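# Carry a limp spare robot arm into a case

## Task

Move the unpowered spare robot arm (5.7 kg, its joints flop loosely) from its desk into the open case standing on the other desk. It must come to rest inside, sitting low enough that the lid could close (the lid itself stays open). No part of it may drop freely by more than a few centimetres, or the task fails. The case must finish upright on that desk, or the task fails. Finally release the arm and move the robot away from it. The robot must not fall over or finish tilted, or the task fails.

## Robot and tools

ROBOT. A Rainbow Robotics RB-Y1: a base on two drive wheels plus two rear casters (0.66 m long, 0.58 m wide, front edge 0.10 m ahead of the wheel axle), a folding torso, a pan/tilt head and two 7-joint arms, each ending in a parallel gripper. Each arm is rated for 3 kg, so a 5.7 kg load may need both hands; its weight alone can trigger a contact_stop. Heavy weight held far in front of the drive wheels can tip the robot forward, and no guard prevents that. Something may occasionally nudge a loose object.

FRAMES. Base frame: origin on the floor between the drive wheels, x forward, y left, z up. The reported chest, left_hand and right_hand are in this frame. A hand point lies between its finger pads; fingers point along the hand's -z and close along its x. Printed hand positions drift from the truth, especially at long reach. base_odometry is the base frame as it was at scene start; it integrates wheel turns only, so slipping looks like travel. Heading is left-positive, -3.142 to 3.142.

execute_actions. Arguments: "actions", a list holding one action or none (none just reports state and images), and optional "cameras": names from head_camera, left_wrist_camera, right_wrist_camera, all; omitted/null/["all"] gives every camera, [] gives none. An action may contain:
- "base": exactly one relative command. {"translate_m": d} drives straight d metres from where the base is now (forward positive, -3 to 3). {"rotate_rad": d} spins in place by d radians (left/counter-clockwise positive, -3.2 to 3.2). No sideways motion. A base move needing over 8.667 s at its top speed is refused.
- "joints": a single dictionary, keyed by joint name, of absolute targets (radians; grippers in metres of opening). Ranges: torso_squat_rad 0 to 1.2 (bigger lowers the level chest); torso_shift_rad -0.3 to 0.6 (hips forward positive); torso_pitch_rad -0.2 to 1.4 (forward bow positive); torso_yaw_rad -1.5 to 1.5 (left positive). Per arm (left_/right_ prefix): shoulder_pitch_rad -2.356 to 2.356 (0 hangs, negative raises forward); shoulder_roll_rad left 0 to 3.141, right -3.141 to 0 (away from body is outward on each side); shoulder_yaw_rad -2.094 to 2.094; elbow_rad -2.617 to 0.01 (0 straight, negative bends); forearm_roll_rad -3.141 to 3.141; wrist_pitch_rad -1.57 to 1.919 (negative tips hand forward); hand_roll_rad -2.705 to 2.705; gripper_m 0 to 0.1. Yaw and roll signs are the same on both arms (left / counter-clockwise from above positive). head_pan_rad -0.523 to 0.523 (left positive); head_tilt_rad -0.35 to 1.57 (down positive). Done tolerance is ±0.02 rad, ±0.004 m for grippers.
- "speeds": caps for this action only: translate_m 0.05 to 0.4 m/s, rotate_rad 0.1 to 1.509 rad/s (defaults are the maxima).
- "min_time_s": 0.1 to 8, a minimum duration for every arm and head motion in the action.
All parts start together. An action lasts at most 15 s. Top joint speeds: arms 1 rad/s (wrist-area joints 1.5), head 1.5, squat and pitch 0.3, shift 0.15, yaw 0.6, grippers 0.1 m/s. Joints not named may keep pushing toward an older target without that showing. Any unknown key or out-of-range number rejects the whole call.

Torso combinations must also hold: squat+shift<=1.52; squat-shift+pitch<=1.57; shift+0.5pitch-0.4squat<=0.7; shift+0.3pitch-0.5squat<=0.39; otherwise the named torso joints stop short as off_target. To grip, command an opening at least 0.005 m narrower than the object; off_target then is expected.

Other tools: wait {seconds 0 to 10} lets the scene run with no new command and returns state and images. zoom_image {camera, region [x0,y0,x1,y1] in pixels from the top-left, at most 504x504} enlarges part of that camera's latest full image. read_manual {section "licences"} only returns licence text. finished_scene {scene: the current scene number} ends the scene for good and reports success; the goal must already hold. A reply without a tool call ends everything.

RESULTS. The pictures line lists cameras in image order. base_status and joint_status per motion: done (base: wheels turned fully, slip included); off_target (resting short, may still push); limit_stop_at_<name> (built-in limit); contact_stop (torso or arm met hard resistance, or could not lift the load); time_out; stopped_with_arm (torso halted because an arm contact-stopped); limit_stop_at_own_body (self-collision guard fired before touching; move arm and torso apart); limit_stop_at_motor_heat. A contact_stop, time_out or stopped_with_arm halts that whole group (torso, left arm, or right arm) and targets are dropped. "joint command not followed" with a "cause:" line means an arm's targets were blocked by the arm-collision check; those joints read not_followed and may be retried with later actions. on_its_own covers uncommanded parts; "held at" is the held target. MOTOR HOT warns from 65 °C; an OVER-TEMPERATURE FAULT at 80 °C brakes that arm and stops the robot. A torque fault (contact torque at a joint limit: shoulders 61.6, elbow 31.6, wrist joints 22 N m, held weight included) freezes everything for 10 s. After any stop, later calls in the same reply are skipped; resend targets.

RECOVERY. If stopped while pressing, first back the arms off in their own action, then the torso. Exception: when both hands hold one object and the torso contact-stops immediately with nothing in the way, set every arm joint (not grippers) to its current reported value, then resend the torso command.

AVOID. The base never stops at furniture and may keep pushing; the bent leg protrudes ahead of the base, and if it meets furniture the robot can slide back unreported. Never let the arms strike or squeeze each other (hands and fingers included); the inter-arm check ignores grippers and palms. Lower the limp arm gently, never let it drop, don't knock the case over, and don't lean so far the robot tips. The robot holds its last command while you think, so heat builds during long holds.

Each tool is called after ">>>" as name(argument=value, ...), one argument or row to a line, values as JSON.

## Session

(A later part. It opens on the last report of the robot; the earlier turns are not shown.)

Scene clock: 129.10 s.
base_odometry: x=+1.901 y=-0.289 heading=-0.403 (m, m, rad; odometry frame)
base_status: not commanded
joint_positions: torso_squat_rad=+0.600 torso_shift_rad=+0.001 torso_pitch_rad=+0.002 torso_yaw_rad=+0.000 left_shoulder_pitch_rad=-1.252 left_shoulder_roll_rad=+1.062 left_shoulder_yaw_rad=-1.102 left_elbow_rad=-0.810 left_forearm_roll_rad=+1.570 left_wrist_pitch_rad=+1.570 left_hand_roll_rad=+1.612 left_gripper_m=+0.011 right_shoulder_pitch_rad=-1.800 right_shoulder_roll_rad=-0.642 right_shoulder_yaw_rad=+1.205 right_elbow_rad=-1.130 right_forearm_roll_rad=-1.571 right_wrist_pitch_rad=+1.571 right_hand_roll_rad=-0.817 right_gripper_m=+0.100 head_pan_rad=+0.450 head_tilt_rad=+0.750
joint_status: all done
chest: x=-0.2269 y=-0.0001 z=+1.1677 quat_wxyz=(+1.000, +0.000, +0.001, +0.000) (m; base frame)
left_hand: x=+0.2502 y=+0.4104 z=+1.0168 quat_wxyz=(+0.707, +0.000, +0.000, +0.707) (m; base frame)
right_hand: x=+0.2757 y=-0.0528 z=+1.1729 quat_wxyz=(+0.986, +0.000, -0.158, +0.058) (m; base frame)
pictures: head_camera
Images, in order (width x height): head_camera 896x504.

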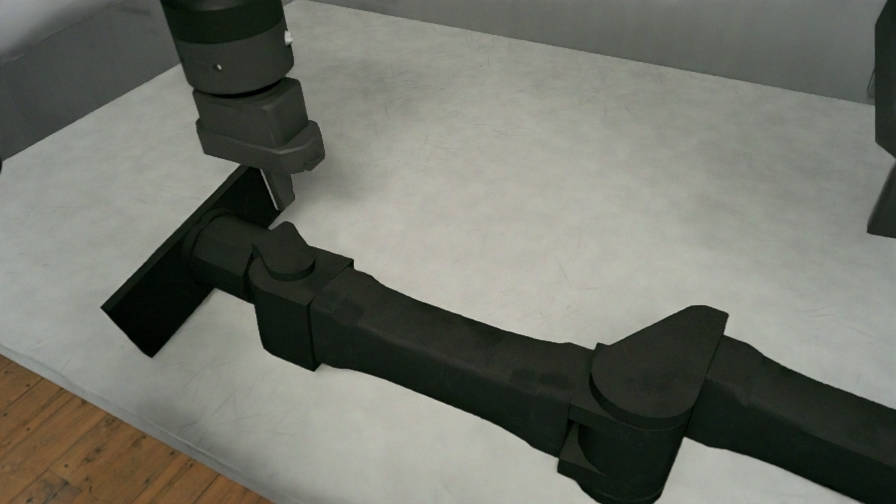

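>>> execute_actions(
  actions=[
    {"joints":{"torso_squat_rad":0.635}},
  ],
  cameras=[],
)

>>> execute_actions(
  actions=[
    {"joints":{"left_gripper_m":0.1,"head_pan_rad":0,"head_tilt_rad":1.0}},
  ],
  cameras=["head_camera","left_wrist_camera"],
)

Scene clock: 133.50 s.
base_odometry: x=+1.901 y=-0.289 heading=-0.403 (m, m, rad; odometry frame)
base_status: not commanded
joint_positions: torso_squat_rad=+0.635 torso_shift_rad=+0.001 torso_pitch_rad=+0.001 torso_yaw_rad=+0.000 left_shoulder_pitch_rad=-1.252 left_shoulder_roll_rad=+1.062 left_shoulder_yaw_rad=-1.102 left_elbow_rad=-0.810 left_forearm_roll_rad=+1.571 left_wrist_pitch_rad=+1.570 left_hand_roll_rad=+1.612 left_gripper_m=+0.011 right_shoulder_pitch_rad=-1.800 right_shoulder_roll_rad=-0.642 right_shoulder_yaw_rad=+1.205 right_elbow_rad=-1.130 right_forearm_roll_rad=-1.571 right_wrist_pitch_rad=+1.571 right_hand_roll_rad=-0.817 right_gripper_m=+0.100 head_pan_rad=+0.450 head_tilt_rad=+0.750
joint_status: all done
chest: x=-0.2270 y=-0.0001 z=+1.1535 quat_wxyz=(+1.000, +0.000, +0.001, +0.000) (m; base frame)
left_hand: x=+0.2502 y=+0.4101 z=+1.0027 quat_wxyz=(+0.707, +0.000, +0.000, +0.707) (m; base frame)
right_hand: x=+0.2756 y=-0.0528 z=+1.1588 quat_wxyz=(+0.986, +0.000, -0.158, +0.058) (m; base frame)
pictures: none
No camera images: the call's "cameras" was empty. Leave "cameras" out to get every camera's image.

Scene clock: 134.93 s.
base_odometry: x=+1.901 y=-0.289 heading=-0.403 (m, m, rad; odometry frame)
base_status: not commanded
joint_positions: torso_squat_rad=+0.635 torso_shift_rad=+0.001 torso_pitch_rad=+0.001 torso_yaw_rad=+0.000 left_shoulder_pitch_rad=-1.252 left_shoulder_roll_rad=+1.062 left_shoulder_yaw_rad=-1.102 left_elbow_rad=-0.810 left_forearm_roll_rad=+1.571 left_wrist_pitch_rad=+1.570 left_hand_roll_rad=+1.612 left_gripper_m=+0.100 right_shoulder_pitch_rad=-1.800 right_shoulder_roll_rad=-0.642 right_shoulder_yaw_rad=+1.205 right_elbow_rad=-1.130 right_forearm_roll_rad=-1.571 right_wrist_pitch_rad=+1.571 right_hand_roll_rad=-0.817 right_gripper_m=+0.100 head_pan_rad=+0.000 head_tilt_rad=+1.000
joint_status: all done
chest: x=-0.2270 y=-0.0001 z=+1.1535 quat_wxyz=(+1.000, +0.000, +0.001, +0.000) (m; base frame)
left_hand: x=+0.2502 y=+0.4101 z=+1.0027 quat_wxyz=(+0.707, +0.000, +0.000, +0.707) (m; base frame)
right_hand: x=+0.2756 y=-0.0528 z=+1.1588 quat_wxyz=(+0.986, +0.000, -0.158, +0.058) (m; base frame)
pictures: head_camera, left_wrist_camera
Images, in order (width x height): head_camera 896x504, left_wrist_camera 644x364.

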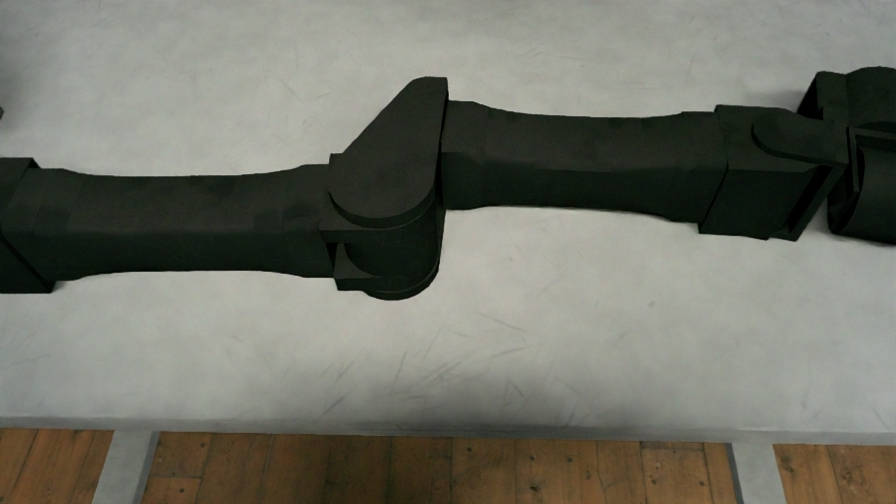

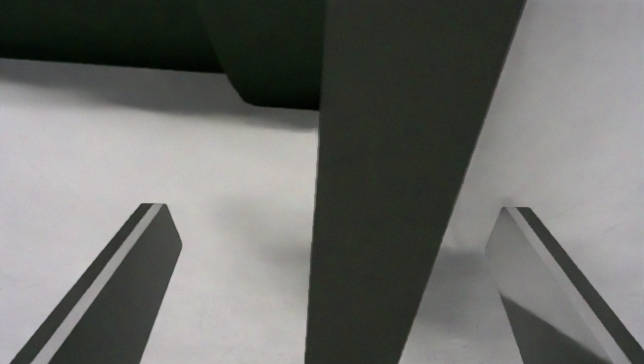

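>>> execute_actions(
  actions=[
    {"joints":{"torso_squat_rad":0.3,"right_shoulder_pitch_rad":-1.392,"right_shoulder_roll_rad":-0.803,"right_shoulder_yaw_rad":1.181,"right_elbow_rad":-1.386,"right_hand_roll_rad":-0.9},"min_time_s":1.6},
  ],
  cameras=[],
)

>>> execute_actions(
  actions=[
    {"joints":{"left_shoulder_pitch_rad":-1.197,"left_shoulder_roll_rad":1.136,"left_shoulder_yaw_rad":-1.065,"left_elbow_rad":-1.76,"left_hand_roll_rad":0.907}},
  ],
)

Scene clock: 151.33 s.
base_odometry: x=+1.901 y=-0.289 heading=-0.403 (m, m, rad; odometry frame)
base_status: not commanded
joint_positions: torso_squat_rad=+0.300 torso_shift_rad=+0.001 torso_pitch_rad=+0.002 torso_yaw_rad=+0.000 left_shoulder_pitch_rad=-1.251 left_shoulder_roll_rad=+1.061 left_shoulder_yaw_rad=-1.102 left_elbow_rad=-0.810 left_forearm_roll_rad=+1.571 left_wrist_pitch_rad=+1.570 left_hand_roll_rad=+1.612 left_gripper_m=+0.100 right_shoulder_pitch_rad=-1.392 right_shoulder_roll_rad=-0.802 right_shoulder_yaw_rad=+1.181 right_elbow_rad=-1.386 right_forearm_roll_rad=-1.571 right_wrist_pitch_rad=+1.571 right_hand_roll_rad=-0.900 right_gripper_m=+0.100 head_pan_rad=+0.000 head_tilt_rad=+1.000
joint_status: all done
chest: x=-0.2268 y=-0.0001 z=+1.2587 quat_wxyz=(+1.000, +0.000, +0.001, +0.000) (m; base frame)
left_hand: x=+0.2502 y=+0.4099 z=+1.1074 quat_wxyz=(+0.707, +0.000, +0.000, +0.707) (m; base frame)
right_hand: x=+0.2146 y=-0.1403 z=+1.1070 quat_wxyz=(+1.000, -0.001, +0.001, +0.000) (m; base frame)
pictures: none
No camera images: the call's "cameras" was empty. Leave "cameras" out to get every camera's image.

Scene clock: 152.90 s.
base_odometry: x=+1.901 y=-0.289 heading=-0.403 (m, m, rad; odometry frame)
base_status: not commanded
joint_positions: torso_squat_rad=+0.300 torso_shift_rad=+0.001 torso_pitch_rad=+0.002 torso_yaw_rad=+0.000 left_shoulder_pitch_rad=-1.197 left_shoulder_roll_rad=+1.136 left_shoulder_yaw_rad=-1.065 left_elbow_rad=-1.760 left_forearm_roll_rad=+1.571 left_wrist_pitch_rad=+1.570 left_hand_roll_rad=+0.907 left_gripper_m=+0.100 right_shoulder_pitch_rad=-1.392 right_shoulder_roll_rad=-0.803 right_shoulder_yaw_rad=+1.181 right_elbow_rad=-1.386 right_forearm_roll_rad=-1.571 right_wrist_pitch_rad=+1.571 right_hand_roll_rad=-0.900 right_gripper_m=+0.100 head_pan_rad=+0.000 head_tilt_rad=+1.000
joint_status: all done
chest: x=-0.2268 y=-0.0001 z=+1.2587 quat_wxyz=(+1.000, +0.000, +0.001, +0.000) (m; base frame)
left_hand: x=+0.1602 y=+0.2248 z=+1.1075 quat_wxyz=(+1.000, -0.001, +0.001, +0.000) (m; base frame)
right_hand: x=+0.2146 y=-0.1403 z=+1.1070 quat_wxyz=(+1.000, -0.001, +0.001, +0.000) (m; base frame)
pictures: head_camera, left_wrist_camera, right_wrist_camera
Images, in order (width x height): head_camera 896x504, left_wrist_camera 644x364, right_wrist_camera 644x364.

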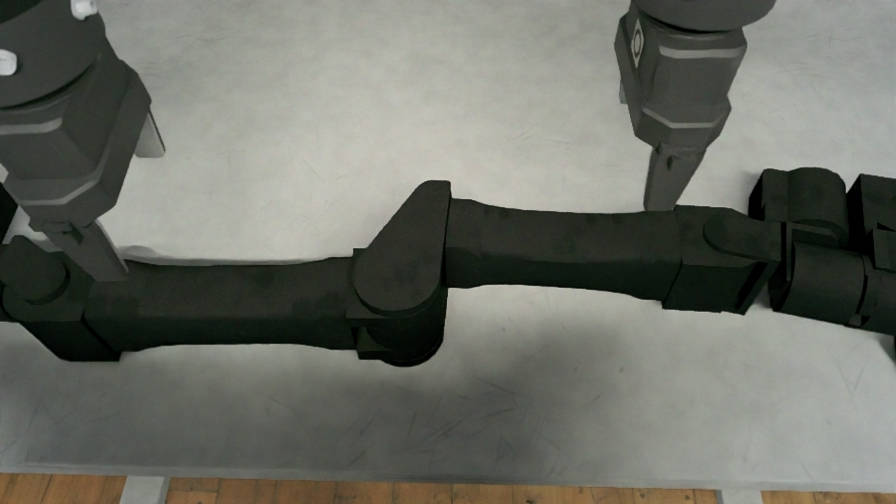

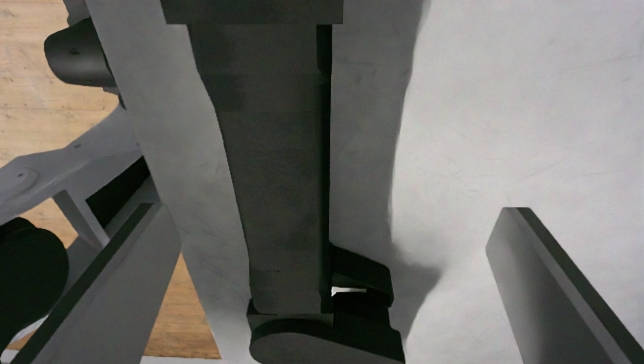

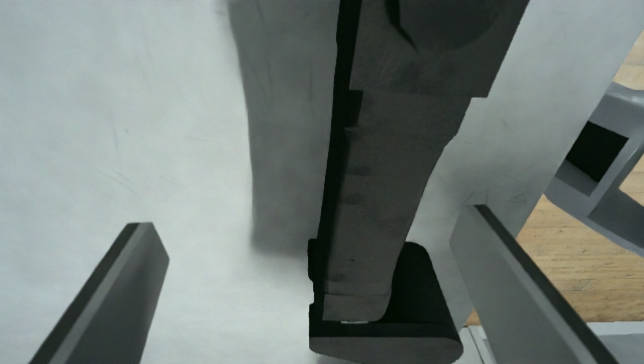

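>>> execute_actions(
  actions=[
    {"base":{"translate_m":-0.03},"joints":{"torso_squat_rad":0.45,"right_shoulder_pitch_rad":-1.417,"right_shoulder_roll_rad":-0.748,"right_shoulder_yaw_rad":1.191,"right_elbow_rad":-1.409,"right_hand_roll_rad":-1.03}},
  ],
  cameras=["left_wrist_camera","right_wrist_camera"],
)

Scene clock: 160.53 s.
base_odometry: x=+1.874 y=-0.277 heading=-0.403 (m, m, rad; odometry frame)
base_status: done
joint_positions: torso_squat_rad=+0.450 torso_shift_rad=+0.001 torso_pitch_rad=+0.001 torso_yaw_rad=+0.000 left_shoulder_pitch_rad=-1.197 left_shoulder_roll_rad=+1.136 left_shoulder_yaw_rad=-1.065 left_elbow_rad=-1.760 left_forearm_roll_rad=+1.571 left_wrist_pitch_rad=+1.570 left_hand_roll_rad=+0.907 left_gripper_m=+0.100 right_shoulder_pitch_rad=-1.417 right_shoulder_roll_rad=-0.748 right_shoulder_yaw_rad=+1.191 right_elbow_rad=-1.409 right_forearm_roll_rad=-1.571 right_wrist_pitch_rad=+1.571 right_hand_roll_rad=-1.030 right_gripper_m=+0.100 head_pan_rad=+0.000 head_tilt_rad=+1.000
joint_status: all done
chest: x=-0.2269 y=-0.0001 z=+1.2202 quat_wxyz=(+1.000, +0.000, +0.001, +0.000) (m; base frame)
left_hand: x=+0.1601 y=+0.2249 z=+1.0691 quat_wxyz=(+1.000, -0.001, +0.000, +0.000) (m; base frame)
right_hand: x=+0.2048 y=-0.1103 z=+1.0691 quat_wxyz=(+1.000, +0.000, +0.001, -0.024) (m; base frame)
pictures: left_wrist_camera, right_wrist_camera
Images, in order (width x height): left_wrist_camera 644x364, right_wrist_camera 644x364.

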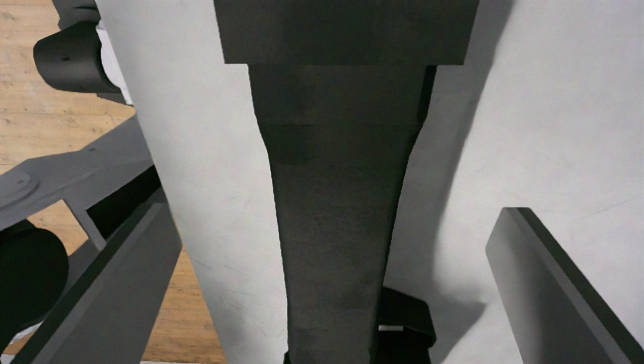

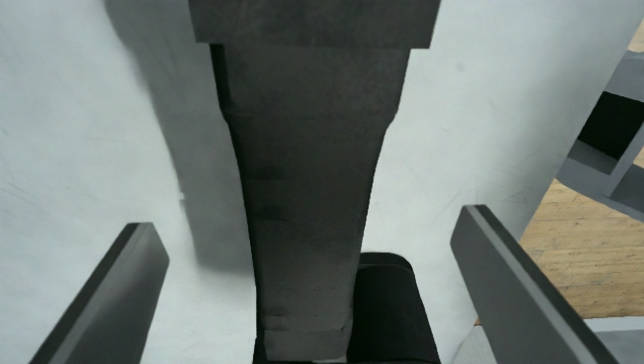

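>>> execute_actions(
  actions=[
    {"joints":{"torso_squat_rad":0.645,"left_gripper_m":0.08,"right_gripper_m":0.08}},
  ],
)

Scene clock: 164.17 s.
base_odometry: x=+1.874 y=-0.277 heading=-0.403 (m, m, rad; odometry frame)
base_status: not commanded
joint_positions: torso_squat_rad=+0.645 torso_shift_rad=+0.001 torso_pitch_rad=+0.001 torso_yaw_rad=+0.000 left_shoulder_pitch_rad=-1.197 left_shoulder_roll_rad=+1.136 left_shoulder_yaw_rad=-1.065 left_elbow_rad=-1.760 left_forearm_roll_rad=+1.571 left_wrist_pitch_rad=+1.570 left_hand_roll_rad=+0.907 left_gripper_m=+0.080 right_shoulder_pitch_rad=-1.417 right_shoulder_roll_rad=-0.748 right_shoulder_yaw_rad=+1.191 right_elbow_rad=-1.409 right_forearm_roll_rad=-1.571 right_wrist_pitch_rad=+1.571 right_hand_roll_rad=-1.030 right_gripper_m=+0.080 head_pan_rad=+0.000 head_tilt_rad=+1.000
joint_status: all done
chest: x=-0.2269 y=-0.0001 z=+1.1493 quat_wxyz=(+1.000, +0.000, +0.001, +0.000) (m; base frame)
left_hand: x=+0.1600 y=+0.2249 z=+0.9982 quat_wxyz=(+1.000, -0.001, +0.000, +0.000) (m; base frame)
right_hand: x=+0.2047 y=-0.1103 z=+0.9981 quat_wxyz=(+1.000, +0.000, +0.001, -0.024) (m; base frame)
pictures: head_camera, left_wrist_camera, right_wrist_camera
Images, in order (width x height): head_camera 896x504, left_wrist_camera 644x364, right_wrist_camera 644x364.

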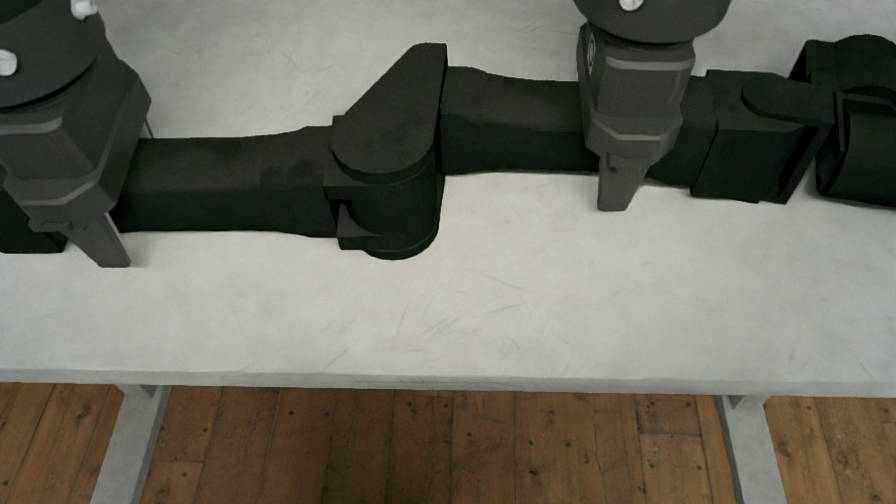

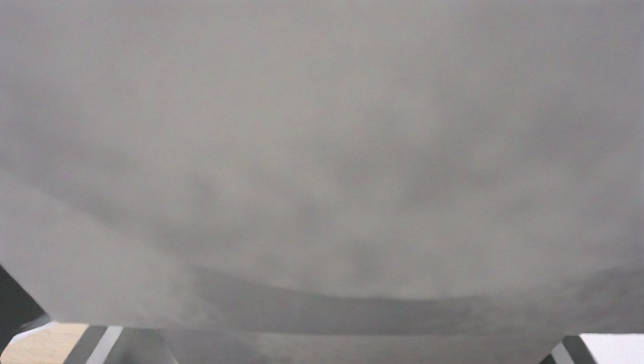

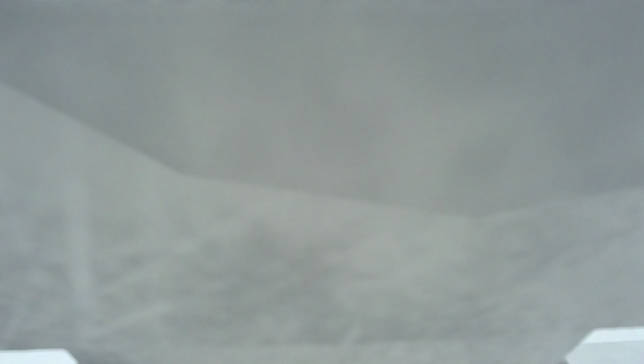

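>>> execute_actions(
  actions=[
    {"joints":{"torso_squat_rad":0.665}},
  ],
  cameras=[],
)

>>> execute_actions(
  actions=[
    {"joints":{"left_gripper_m":0.035,"right_gripper_m":0.035,"head_pan_rad":-0.35,"head_tilt_rad":0.9}},
  ],
  cameras=["head_camera"],
)

Scene clock: 166.90 s.
base_odometry: x=+1.874 y=-0.277 heading=-0.403 (m, m, rad; odometry frame)
base_status: not commanded
joint_positions: torso_squat_rad=+0.665 torso_shift_rad=+0.000 torso_pitch_rad=-0.001 torso_yaw_rad=+0.000 left_shoulder_pitch_rad=-1.199 left_shoulder_roll_rad=+1.136 left_shoulder_yaw_rad=-1.064 left_elbow_rad=-1.760 left_forearm_roll_rad=+1.571 left_wrist_pitch_rad=+1.570 left_hand_roll_rad=+0.907 left_gripper_m=+0.080 right_shoulder_pitch_rad=-1.424 right_shoulder_roll_rad=-0.751 right_shoulder_yaw_rad=+1.186 right_elbow_rad=-1.409 right_forearm_roll_rad=-1.571 right_wrist_pitch_rad=+1.572 right_hand_roll_rad=-1.030 right_gripper_m=+0.080 head_pan_rad=+0.000 head_tilt_rad=+1.000
joint_status: all done
chest: x=-0.2284 y=+0.0000 z=+1.1407 quat_wxyz=(+1.000, +0.000, -0.001, +0.000) (m; base frame)
left_hand: x=+0.1595 y=+0.2244 z=+0.9915 quat_wxyz=(+1.000, -0.001, -0.002, +0.000) (m; base frame)
right_hand: x=+0.2056 y=-0.1097 z=+0.9950 quat_wxyz=(+1.000, +0.001, -0.005, -0.024) (m; base frame)
pictures: none
No camera images: the call's "cameras" was empty. Leave "cameras" out to get every camera's image.

Scene clock: 167.83 s.
base_odometry: x=+1.874 y=-0.277 heading=-0.403 (m, m, rad; odometry frame)
base_status: not commanded
joint_positions: torso_squat_rad=+0.665 torso_shift_rad=+0.000 torso_pitch_rad=-0.001 torso_yaw_rad=+0.000 left_shoulder_pitch_rad=-1.199 left_shoulder_roll_rad=+1.136 left_shoulder_yaw_rad=-1.063 left_elbow_rad=-1.760 left_forearm_roll_rad=+1.571 left_wrist_pitch_rad=+1.569 left_hand_roll_rad=+0.907 left_gripper_m=+0.055 right_shoulder_pitch_rad=-1.424 right_shoulder_roll_rad=-0.751 right_shoulder_yaw_rad=+1.186 right_elbow_rad=-1.410 right_forearm_roll_rad=-1.571 right_wrist_pitch_rad=+1.572 right_hand_roll_rad=-1.030 right_gripper_m=+0.055 head_pan_rad=-0.350 head_tilt_rad=+0.900
joint_status: left_gripper_m off_target (ended at +0.055, target +0.035); right_gripper_m off_target (ended at +0.055, target +0.035); the others done
chest: x=-0.2283 y=+0.0000 z=+1.1407 quat_wxyz=(+1.000, +0.000, -0.001, +0.000) (m; base frame)
left_hand: x=+0.1600 y=+0.2243 z=+0.9918 quat_wxyz=(+1.000, -0.001, -0.003, +0.000) (m; base frame)
right_hand: x=+0.2056 y=-0.1095 z=+0.9951 quat_wxyz=(+1.000, +0.001, -0.005, -0.024) (m; base frame)
pictures: head_camera
Images, in order (width x height): head_camera 896x504.

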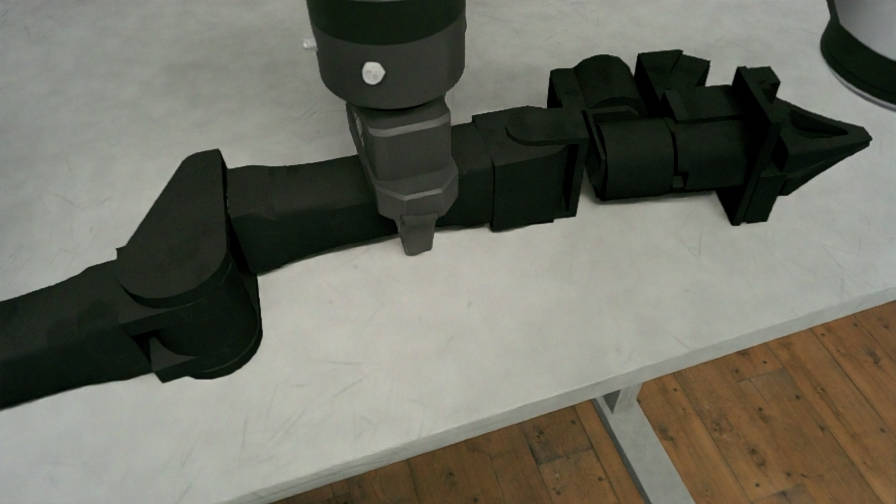

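>>> execute_actions(
  actions=[
    {"joints":{"torso_squat_rad":0.5}},
  ],
  cameras=["head_camera"],
)

Scene clock: 172.57 s.
base_odometry: x=+1.874 y=-0.277 heading=-0.403 (m, m, rad; odometry frame)
base_status: not commanded
joint_positions: torso_squat_rad=+0.500 torso_shift_rad=+0.002 torso_pitch_rad=+0.003 torso_yaw_rad=+0.000 left_shoulder_pitch_rad=-1.195 left_shoulder_roll_rad=+1.134 left_shoulder_yaw_rad=-1.067 left_elbow_rad=-1.761 left_forearm_roll_rad=+1.571 left_wrist_pitch_rad=+1.570 left_hand_roll_rad=+0.907 left_gripper_m=+0.055 right_shoulder_pitch_rad=-1.415 right_shoulder_roll_rad=-0.747 right_shoulder_yaw_rad=+1.192 right_elbow_rad=-1.409 right_forearm_roll_rad=-1.571 right_wrist_pitch_rad=+1.570 right_hand_roll_rad=-1.030 right_gripper_m=+0.055 head_pan_rad=-0.350 head_tilt_rad=+0.900
joint_status: all done
chest: x=-0.2262 y=-0.0001 z=+1.2043 quat_wxyz=(+1.000, +0.000, +0.001, +0.000) (m; base frame)
left_hand: x=+0.1595 y=+0.2244 z=+1.0511 quat_wxyz=(+1.000, -0.001, +0.003, +0.000) (m; base frame)
right_hand: x=+0.2046 y=-0.1100 z=+1.0514 quat_wxyz=(+1.000, -0.001, +0.003, -0.023) (m; base frame)
pictures: head_camera
Images, in order (width x height): head_camera 896x504.

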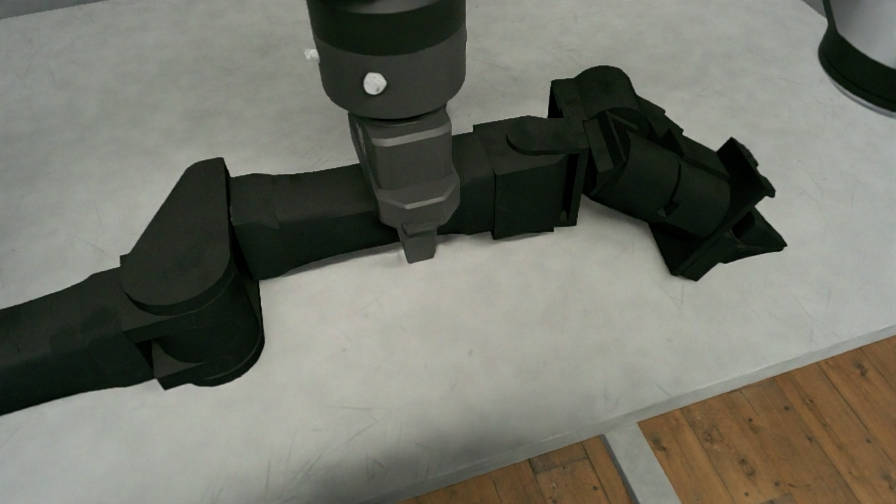

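>>> execute_actions(
  actions=[
    {"joints":{"torso_squat_rad":0.0,"torso_pitch_rad":-0.06}},
  ],
  cameras=["head_camera"],
)

Scene clock: 176.90 s.
base_odometry: x=+1.874 y=-0.277 heading=-0.403 (m, m, rad; odometry frame)
base_status: not commanded
joint_positions: torso_squat_rad=+0.000 torso_shift_rad=+0.002 torso_pitch_rad=-0.058 torso_yaw_rad=+0.000 left_shoulder_pitch_rad=-1.195 left_shoulder_roll_rad=+1.134 left_shoulder_yaw_rad=-1.067 left_elbow_rad=-1.761 left_forearm_roll_rad=+1.571 left_wrist_pitch_rad=+1.570 left_hand_roll_rad=+0.907 left_gripper_m=+0.055 right_shoulder_pitch_rad=-1.414 right_shoulder_roll_rad=-0.746 right_shoulder_yaw_rad=+1.192 right_elbow_rad=-1.409 right_forearm_roll_rad=-1.571 right_wrist_pitch_rad=+1.570 right_hand_roll_rad=-1.030 right_gripper_m=+0.055 head_pan_rad=-0.350 head_tilt_rad=+0.900
joint_status: all done
chest: x=-0.2449 y=-0.0001 z=+1.2894 quat_wxyz=(+1.000, +0.000, -0.029, +0.000) (m; base frame)
left_hand: x=+0.1493 y=+0.2244 z=+1.1601 quat_wxyz=(+1.000, -0.001, -0.027, -0.001) (m; base frame)
right_hand: x=+0.1942 y=-0.1101 z=+1.1627 quat_wxyz=(+0.999, +0.000, -0.027, -0.023) (m; base frame)
pictures: head_camera
Images, in order (width x height): head_camera 896x504.

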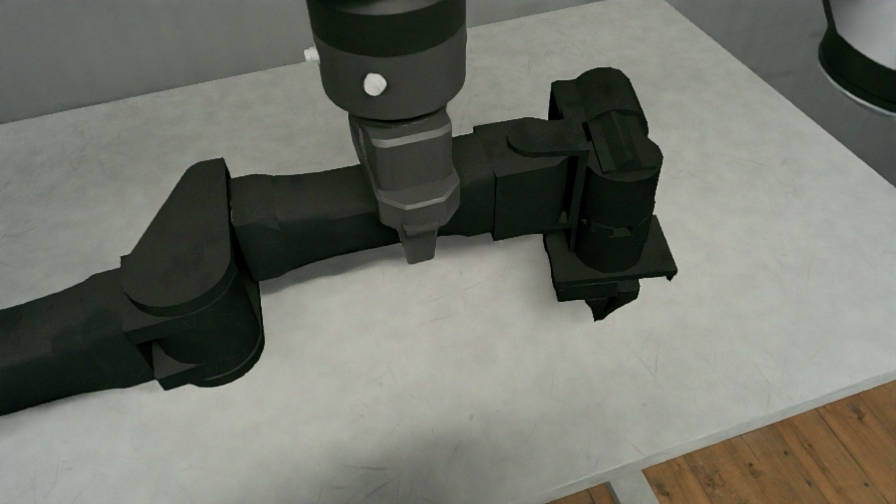

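>>> execute_actions(
  actions=[
    {"base":{"translate_m":-1.6},"joints":{"head_pan_rad":0,"head_tilt_rad":0.8}},
  ],
  cameras=["head_camera"],
)

>>> execute_actions(
  actions=[
    {"base":{"rotate_rad":3.14},"speeds":{"rotate_rad":0.8},"joints":{"torso_pitch_rad":0,"head_tilt_rad":0.3}},
  ],
  cameras=["head_camera"],
)

Scene clock: 187.57 s.
base_odometry: x=+0.402 y=+0.351 heading=-0.404 (m, m, rad; odometry frame)
base_status: done
joint_positions: torso_squat_rad=+0.000 torso_shift_rad=+0.002 torso_pitch_rad=-0.059 torso_yaw_rad=+0.000 left_shoulder_pitch_rad=-1.195 left_shoulder_roll_rad=+1.134 left_shoulder_yaw_rad=-1.067 left_elbow_rad=-1.761 left_forearm_roll_rad=+1.571 left_wrist_pitch_rad=+1.570 left_hand_roll_rad=+0.907 left_gripper_m=+0.054 right_shoulder_pitch_rad=-1.414 right_shoulder_roll_rad=-0.746 right_shoulder_yaw_rad=+1.193 right_elbow_rad=-1.409 right_forearm_roll_rad=-1.571 right_wrist_pitch_rad=+1.570 right_hand_roll_rad=-1.030 right_gripper_m=+0.055 head_pan_rad=+0.000 head_tilt_rad=+0.800
joint_status: all done
chest: x=-0.2450 y=-0.0001 z=+1.2894 quat_wxyz=(+1.000, +0.000, -0.029, +0.000) (m; base frame)
left_hand: x=+0.1493 y=+0.2243 z=+1.1602 quat_wxyz=(+1.000, -0.001, -0.028, -0.001) (m; base frame)
right_hand: x=+0.1941 y=-0.1102 z=+1.1626 quat_wxyz=(+0.999, +0.000, -0.027, -0.023) (m; base frame)
pictures: head_camera
Images, in order (width x height): head_camera 896x504.

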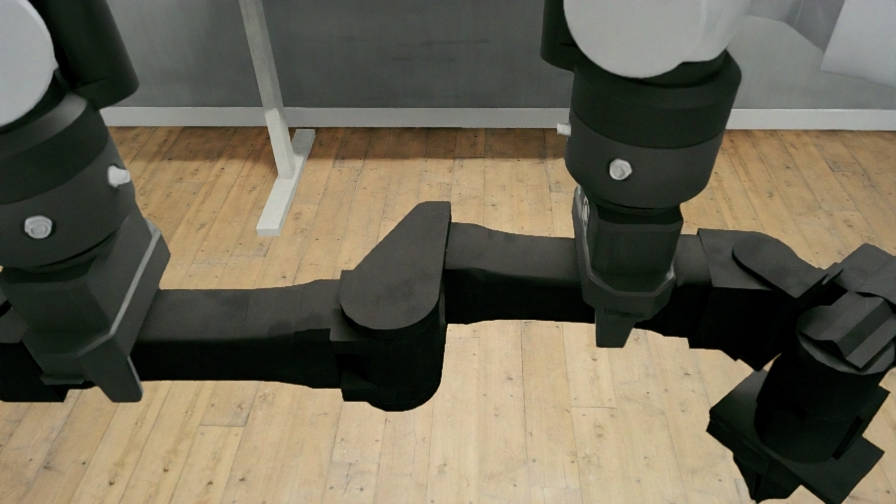

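Scene clock: 193.43 s.
base_odometry: x=+0.402 y=+0.351 heading=+2.736 (m, m, rad; odometry frame)
base_status: done
joint_positions: torso_squat_rad=+0.000 torso_shift_rad=+0.002 torso_pitch_rad=+0.002 torso_yaw_rad=+0.000 left_shoulder_pitch_rad=-1.195 left_shoulder_roll_rad=+1.134 left_shoulder_yaw_rad=-1.067 left_elbow_rad=-1.761 left_forearm_roll_rad=+1.571 left_wrist_pitch_rad=+1.570 left_hand_roll_rad=+0.907 left_gripper_m=+0.054 right_shoulder_pitch_rad=-1.414 right_shoulder_roll_rad=-0.746 right_shoulder_yaw_rad=+1.193 right_elbow_rad=-1.409 right_forearm_roll_rad=-1.571 right_wrist_pitch_rad=+1.570 right_hand_roll_rad=-1.030 right_gripper_m=+0.055 head_pan_rad=+0.000 head_tilt_rad=+0.300
joint_status: all done
chest: x=-0.2264 y=-0.0001 z=+1.2899 quat_wxyz=(+1.000, +0.000, +0.001, +0.000) (m; base frame)
left_hand: x=+0.1595 y=+0.2243 z=+1.1373 quat_wxyz=(+1.000, -0.001, +0.002, -0.001) (m; base frame)
right_hand: x=+0.2043 y=-0.1102 z=+1.1369 quat_wxyz=(+1.000, -0.001, +0.003, -0.023) (m; base frame)
pictures: head_camera
Images, in order (width x height): head_camera 896x504.

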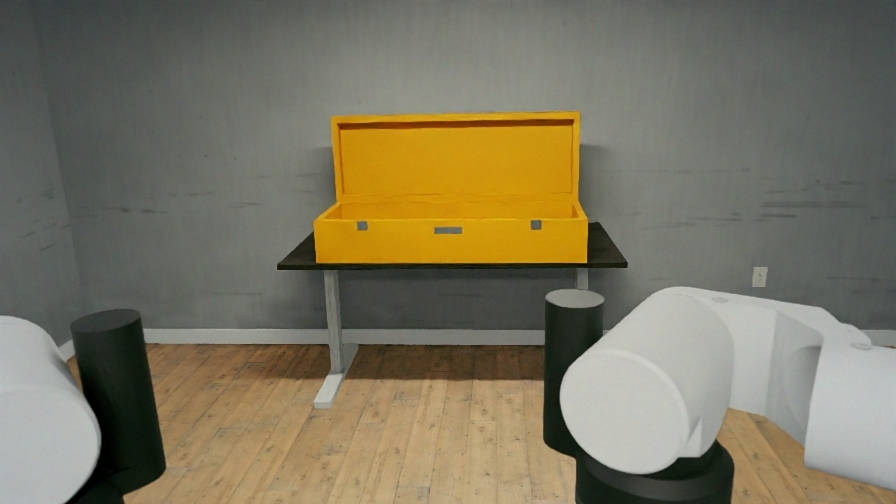

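>>> execute_actions(
  actions=[
    {"base":{"translate_m":2.0},"joints":{"head_tilt_rad":0.75,"head_pan_rad":-0.2}},
  ],
  cameras=["head_camera"],
)

Scene clock: 206.23 s.
base_odometry: x=-1.436 y=+1.140 heading=+2.736 (m, m, rad; odometry frame)
base_status: done
joint_positions: torso_squat_rad=+0.000 torso_shift_rad=+0.002 torso_pitch_rad=+0.002 torso_yaw_rad=+0.000 left_shoulder_pitch_rad=-1.195 left_shoulder_roll_rad=+1.134 left_shoulder_yaw_rad=-1.067 left_elbow_rad=-1.761 left_forearm_roll_rad=+1.571 left_wrist_pitch_rad=+1.570 left_hand_roll_rad=+0.907 left_gripper_m=+0.054 right_shoulder_pitch_rad=-1.414 right_shoulder_roll_rad=-0.746 right_shoulder_yaw_rad=+1.193 right_elbow_rad=-1.409 right_forearm_roll_rad=-1.571 right_wrist_pitch_rad=+1.570 right_hand_roll_rad=-1.030 right_gripper_m=+0.055 head_pan_rad=-0.200 head_tilt_rad=+0.750
joint_status: all done
chest: x=-0.2264 y=-0.0001 z=+1.2899 quat_wxyz=(+1.000, +0.000, +0.001, +0.000) (m; base frame)
left_hand: x=+0.1596 y=+0.2243 z=+1.1374 quat_wxyz=(+1.000, -0.001, +0.002, -0.001) (m; base frame)
right_hand: x=+0.2043 y=-0.1102 z=+1.1369 quat_wxyz=(+1.000, -0.001, +0.003, -0.023) (m; base frame)
pictures: head_camera
Images, in order (width x height): head_camera 896x504.

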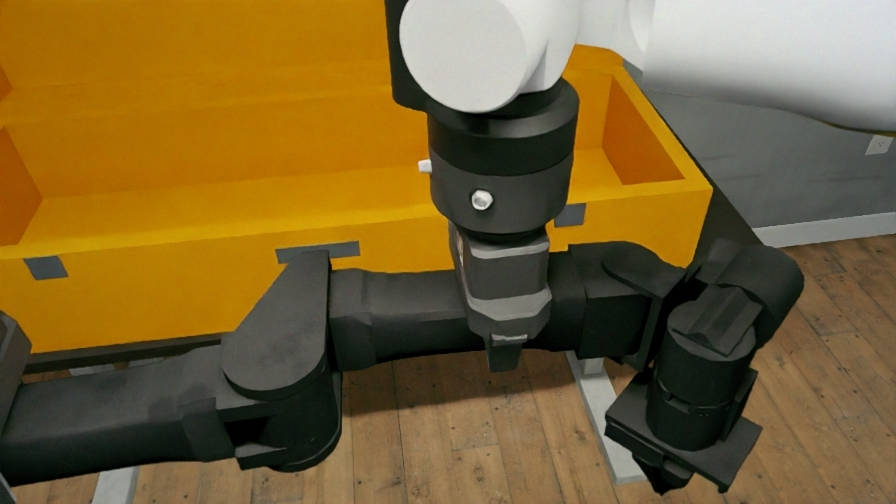

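>>> execute_actions(
  actions=[
    {"base":{"translate_m":0.5},"joints":{"torso_pitch_rad":0.07,"head_tilt_rad":0.9,"head_pan_rad":0.4}},
  ],
  cameras=["head_camera"],
)

>>> execute_actions(
  actions=[
    {"joints":{"head_pan_rad":-0.3}},
  ],
  cameras=["head_camera"],
)

Scene clock: 217.03 s.
base_odometry: x=-1.896 y=+1.337 heading=+2.736 (m, m, rad; odometry frame)
base_status: done
joint_positions: torso_squat_rad=+0.000 torso_shift_rad=+0.002 torso_pitch_rad=+0.072 torso_yaw_rad=+0.000 left_shoulder_pitch_rad=-1.195 left_shoulder_roll_rad=+1.134 left_shoulder_yaw_rad=-1.067 left_elbow_rad=-1.761 left_forearm_roll_rad=+1.571 left_wrist_pitch_rad=+1.570 left_hand_roll_rad=+0.907 left_gripper_m=+0.054 right_shoulder_pitch_rad=-1.414 right_shoulder_roll_rad=-0.746 right_shoulder_yaw_rad=+1.193 right_elbow_rad=-1.409 right_forearm_roll_rad=-1.571 right_wrist_pitch_rad=+1.570 right_hand_roll_rad=-1.030 right_gripper_m=+0.055 head_pan_rad=+0.400 head_tilt_rad=+0.900
joint_status: all done
chest: x=-0.2046 y=-0.0001 z=+1.2891 quat_wxyz=(+0.999, +0.000, +0.036, +0.000) (m; base frame)
left_hand: x=+0.1697 y=+0.2243 z=+1.1099 quat_wxyz=(+0.999, -0.001, +0.037, -0.001) (m; base frame)
right_hand: x=+0.2144 y=-0.1102 z=+1.1063 quat_wxyz=(+0.999, -0.002, +0.038, -0.023) (m; base frame)
pictures: head_camera
Images, in order (width x height): head_camera 896x504.

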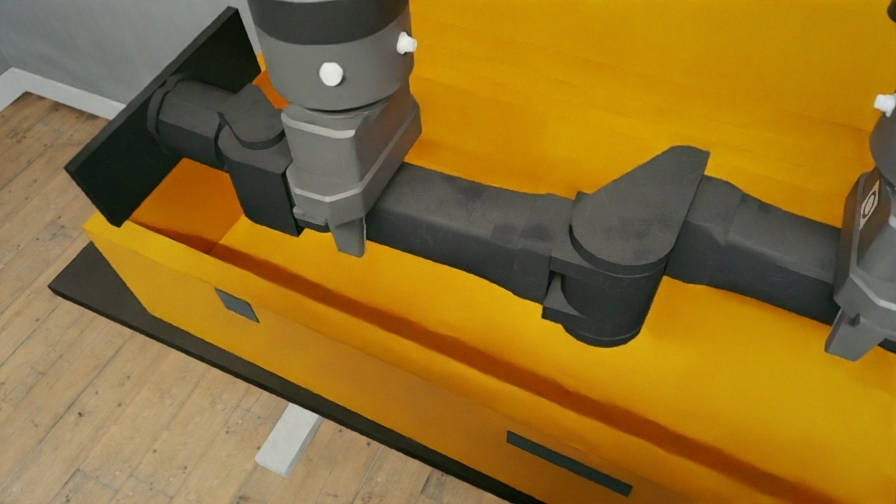

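Scene clock: 218.17 s.
base_odometry: x=-1.896 y=+1.337 heading=+2.736 (m, m, rad; odometry frame)
base_status: not commanded
joint_positions: torso_squat_rad=+0.000 torso_shift_rad=+0.002 torso_pitch_rad=+0.072 torso_yaw_rad=+0.000 left_shoulder_pitch_rad=-1.195 left_shoulder_roll_rad=+1.134 left_shoulder_yaw_rad=-1.067 left_elbow_rad=-1.761 left_forearm_roll_rad=+1.571 left_wrist_pitch_rad=+1.570 left_hand_roll_rad=+0.907 left_gripper_m=+0.054 right_shoulder_pitch_rad=-1.414 right_shoulder_roll_rad=-0.746 right_shoulder_yaw_rad=+1.193 right_elbow_rad=-1.409 right_forearm_roll_rad=-1.571 right_wrist_pitch_rad=+1.570 right_hand_roll_rad=-1.030 right_gripper_m=+0.055 head_pan_rad=-0.300 head_tilt_rad=+0.900
joint_status: all done
chest: x=-0.2046 y=-0.0001 z=+1.2891 quat_wxyz=(+0.999, +0.000, +0.036, +0.000) (m; base frame)
left_hand: x=+0.1696 y=+0.2243 z=+1.1100 quat_wxyz=(+0.999, -0.001, +0.037, -0.001) (m; base frame)
right_hand: x=+0.2143 y=-0.1102 z=+1.1063 quat_wxyz=(+0.999, -0.002, +0.038, -0.023) (m; base frame)
pictures: head_camera
Images, in order (width x height): head_camera 896x504.

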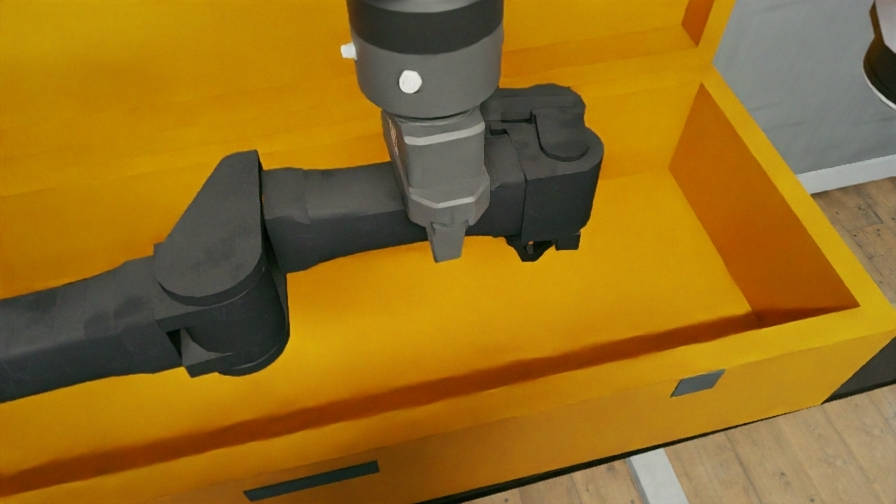

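>>> execute_actions(
  actions=[
    {"base":{"translate_m":0.1},"speeds":{"translate_m":0.1},"joints":{"torso_pitch_rad":0.0,"left_forearm_roll_rad":1.522,"left_wrist_pitch_rad":1.633,"right_shoulder_pitch_rad":-1.358,"right_shoulder_roll_rad":-0.726,"right_forearm_roll_rad":-1.561,"right_wrist_pitch_rad":1.472,"head_tilt_rad":1.0},"min_time_s":1.2},
  ],
  cameras=["head_camera"],
)

Scene clock: 236.27 s.
base_odometry: x=-1.987 y=+1.376 heading=+2.737 (m, m, rad; odometry frame)
base_status: done
joint_positions: torso_squat_rad=+0.000 torso_shift_rad=+0.002 torso_pitch_rad=+0.002 torso_yaw_rad=+0.000 left_shoulder_pitch_rad=-1.195 left_shoulder_roll_rad=+1.133 left_shoulder_yaw_rad=-1.067 left_elbow_rad=-1.761 left_forearm_roll_rad=+1.523 left_wrist_pitch_rad=+1.632 left_hand_roll_rad=+0.907 left_gripper_m=+0.054 right_shoulder_pitch_rad=-1.356 right_shoulder_roll_rad=-0.724 right_shoulder_yaw_rad=+1.193 right_elbow_rad=-1.409 right_forearm_roll_rad=-1.561 right_wrist_pitch_rad=+1.471 right_hand_roll_rad=-1.030 right_gripper_m=+0.055 head_pan_rad=-0.300 head_tilt_rad=+1.000
joint_status: all done
chest: x=-0.2262 y=-0.0001 z=+1.2899 quat_wxyz=(+1.000, +0.000, +0.001, +0.000) (m; base frame)
left_hand: x=+0.1594 y=+0.2422 z=+1.1378 quat_wxyz=(+0.999, +0.039, +0.003, +0.000) (m; base frame)
right_hand: x=+0.2035 y=-0.0912 z=+1.1110 quat_wxyz=(+0.999, +0.040, +0.004, -0.024) (m; base frame)
pictures: head_camera
Images, in order (width x height): head_camera 896x504.

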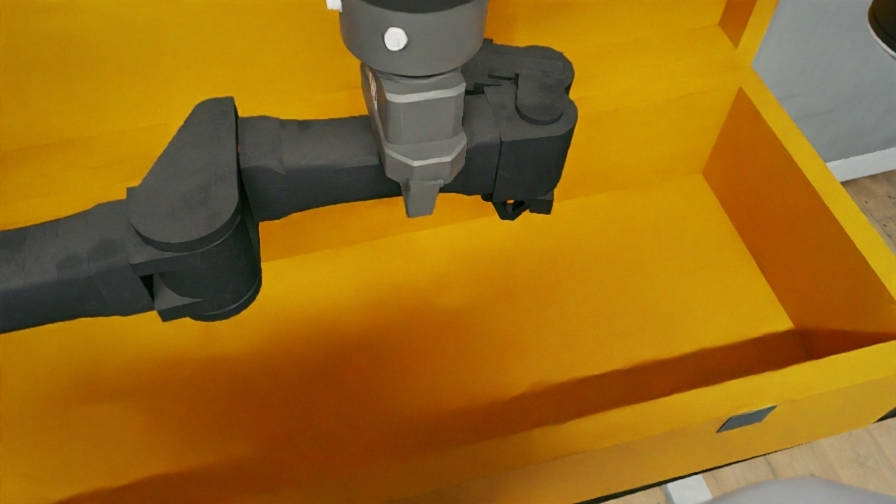

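>>> execute_actions(
  actions=[
    {"base":{"translate_m":0.04},"speeds":{"translate_m":0.1},"joints":{"torso_yaw_rad":-0.16}},
  ],
  cameras=["head_camera"],
)

Scene clock: 241.50 s.
base_odometry: x=-2.024 y=+1.392 heading=+2.737 (m, m, rad; odometry frame)
base_status: done
joint_positions: torso_squat_rad=+0.000 torso_shift_rad=+0.002 torso_pitch_rad=+0.002 torso_yaw_rad=-0.160 left_shoulder_pitch_rad=-1.195 left_shoulder_roll_rad=+1.133 left_shoulder_yaw_rad=-1.066 left_elbow_rad=-1.761 left_forearm_roll_rad=+1.523 left_wrist_pitch_rad=+1.632 left_hand_roll_rad=+0.907 left_gripper_m=+0.054 right_shoulder_pitch_rad=-1.355 right_shoulder_roll_rad=-0.724 right_shoulder_yaw_rad=+1.193 right_elbow_rad=-1.409 right_forearm_roll_rad=-1.561 right_wrist_pitch_rad=+1.471 right_hand_roll_rad=-1.030 right_gripper_m=+0.055 head_pan_rad=-0.300 head_tilt_rad=+1.000
joint_status: all done
chest: x=-0.2263 y=-0.0002 z=+1.2899 quat_wxyz=(+0.997, +0.000, +0.001, -0.080) (m; base frame)
left_hand: x=+0.1931 y=+0.1774 z=+1.1380 quat_wxyz=(+0.996, +0.039, -0.001, -0.080) (m; base frame)
right_hand: x=+0.1833 y=-0.1586 z=+1.1109 quat_wxyz=(+0.994, +0.040, +0.000, -0.104) (m; base frame)
pictures: head_camera
Images, in order (width x height): head_camera 896x504.

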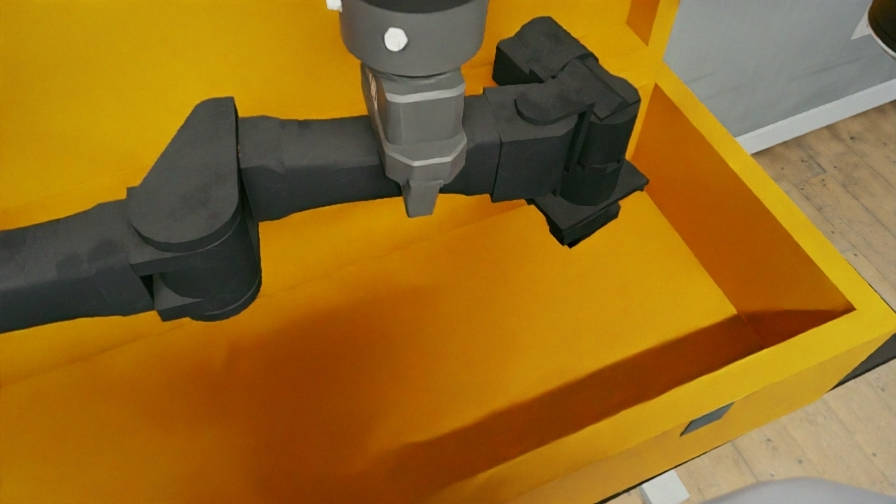

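>>> execute_actions(
  actions=[
    {"joints":{"torso_squat_rad":0.6,"torso_pitch_rad":-0.04}},
  ],
  cameras=["head_camera"],
)

Scene clock: 247.77 s.
base_odometry: x=-2.024 y=+1.392 heading=+2.737 (m, m, rad; odometry frame)
base_status: not commanded
joint_positions: torso_squat_rad=+0.600 torso_shift_rad=+0.001 torso_pitch_rad=-0.039 torso_yaw_rad=-0.160 left_shoulder_pitch_rad=-1.195 left_shoulder_roll_rad=+1.133 left_shoulder_yaw_rad=-1.066 left_elbow_rad=-1.761 left_forearm_roll_rad=+1.523 left_wrist_pitch_rad=+1.632 left_hand_roll_rad=+0.907 left_gripper_m=+0.054 right_shoulder_pitch_rad=-1.355 right_shoulder_roll_rad=-0.724 right_shoulder_yaw_rad=+1.193 right_elbow_rad=-1.409 right_forearm_roll_rad=-1.561 right_wrist_pitch_rad=+1.471 right_hand_roll_rad=-1.030 right_gripper_m=+0.055 head_pan_rad=-0.300 head_tilt_rad=+1.000
joint_status: all done
chest: x=-0.2397 y=-0.0001 z=+1.1674 quat_wxyz=(+0.997, +0.001, -0.020, -0.080) (m; base frame)
left_hand: x=+0.1856 y=+0.1775 z=+1.0328 quat_wxyz=(+0.996, +0.040, -0.021, -0.080) (m; base frame)
right_hand: x=+0.1769 y=-0.1585 z=+1.0053 quat_wxyz=(+0.994, +0.042, -0.020, -0.103) (m; base frame)
pictures: head_camera
Images, in order (width x height): head_camera 896x504.

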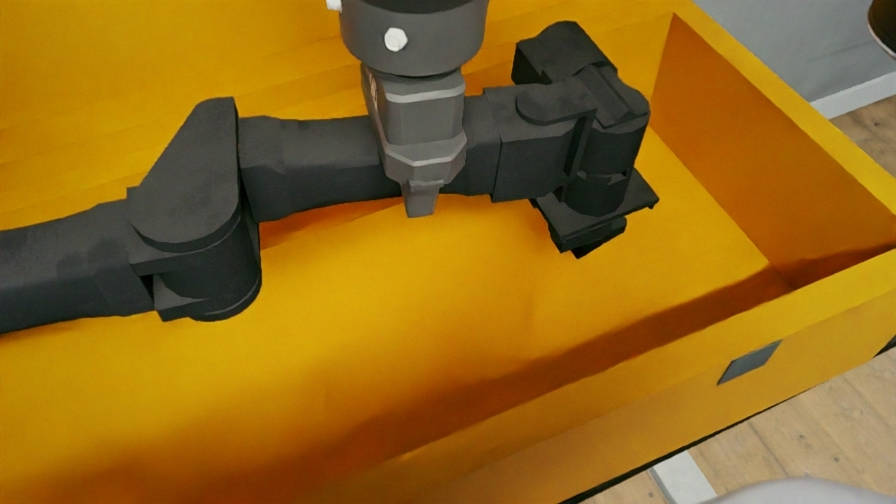

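>>> execute_actions(
  actions=[
    {"joints":{"torso_squat_rad":0.76,"torso_pitch_rad":0.0,"left_forearm_roll_rad":1.571,"left_wrist_pitch_rad":1.57,"right_shoulder_pitch_rad":-1.417,"right_shoulder_roll_rad":-0.748,"right_forearm_roll_rad":-1.571,"right_wrist_pitch_rad":1.571,"head_pan_rad":0.45},"min_time_s":1.0},
  ],
  cameras=["head_camera"],
)

Scene clock: 253.50 s.
base_odometry: x=-2.024 y=+1.392 heading=+2.737 (m, m, rad; odometry frame)
base_status: not commanded
joint_positions: torso_squat_rad=+0.760 torso_shift_rad=+0.002 torso_pitch_rad=+0.001 torso_yaw_rad=-0.160 left_shoulder_pitch_rad=-1.195 left_shoulder_roll_rad=+1.134 left_shoulder_yaw_rad=-1.066 left_elbow_rad=-1.761 left_forearm_roll_rad=+1.571 left_wrist_pitch_rad=+1.570 left_hand_roll_rad=+0.907 left_gripper_m=+0.054 right_shoulder_pitch_rad=-1.414 right_shoulder_roll_rad=-0.746 right_shoulder_yaw_rad=+1.193 right_elbow_rad=-1.409 right_forearm_roll_rad=-1.571 right_wrist_pitch_rad=+1.570 right_hand_roll_rad=-1.030 right_gripper_m=+0.055 head_pan_rad=+0.450 head_tilt_rad=+1.000
joint_status: all done
chest: x=-0.2268 y=-0.0001 z=+1.0973 quat_wxyz=(+0.997, +0.000, +0.001, -0.080) (m; base frame)
left_hand: x=+0.1899 y=+0.1600 z=+0.9449 quat_wxyz=(+0.997, -0.001, +0.002, -0.081) (m; base frame)
right_hand: x=+0.1807 y=-0.1773 z=+0.9441 quat_wxyz=(+0.995, -0.001, +0.003, -0.103) (m; base frame)
pictures: head_camera
Images, in order (width x height): head_camera 896x504.

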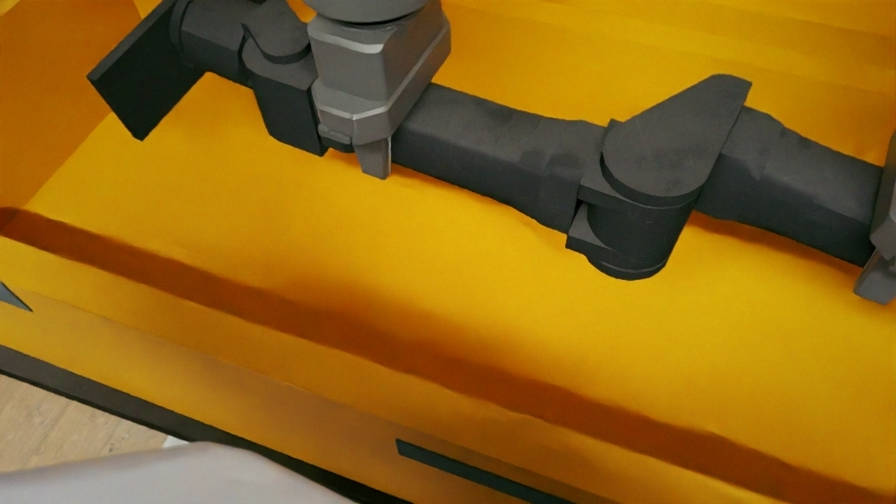

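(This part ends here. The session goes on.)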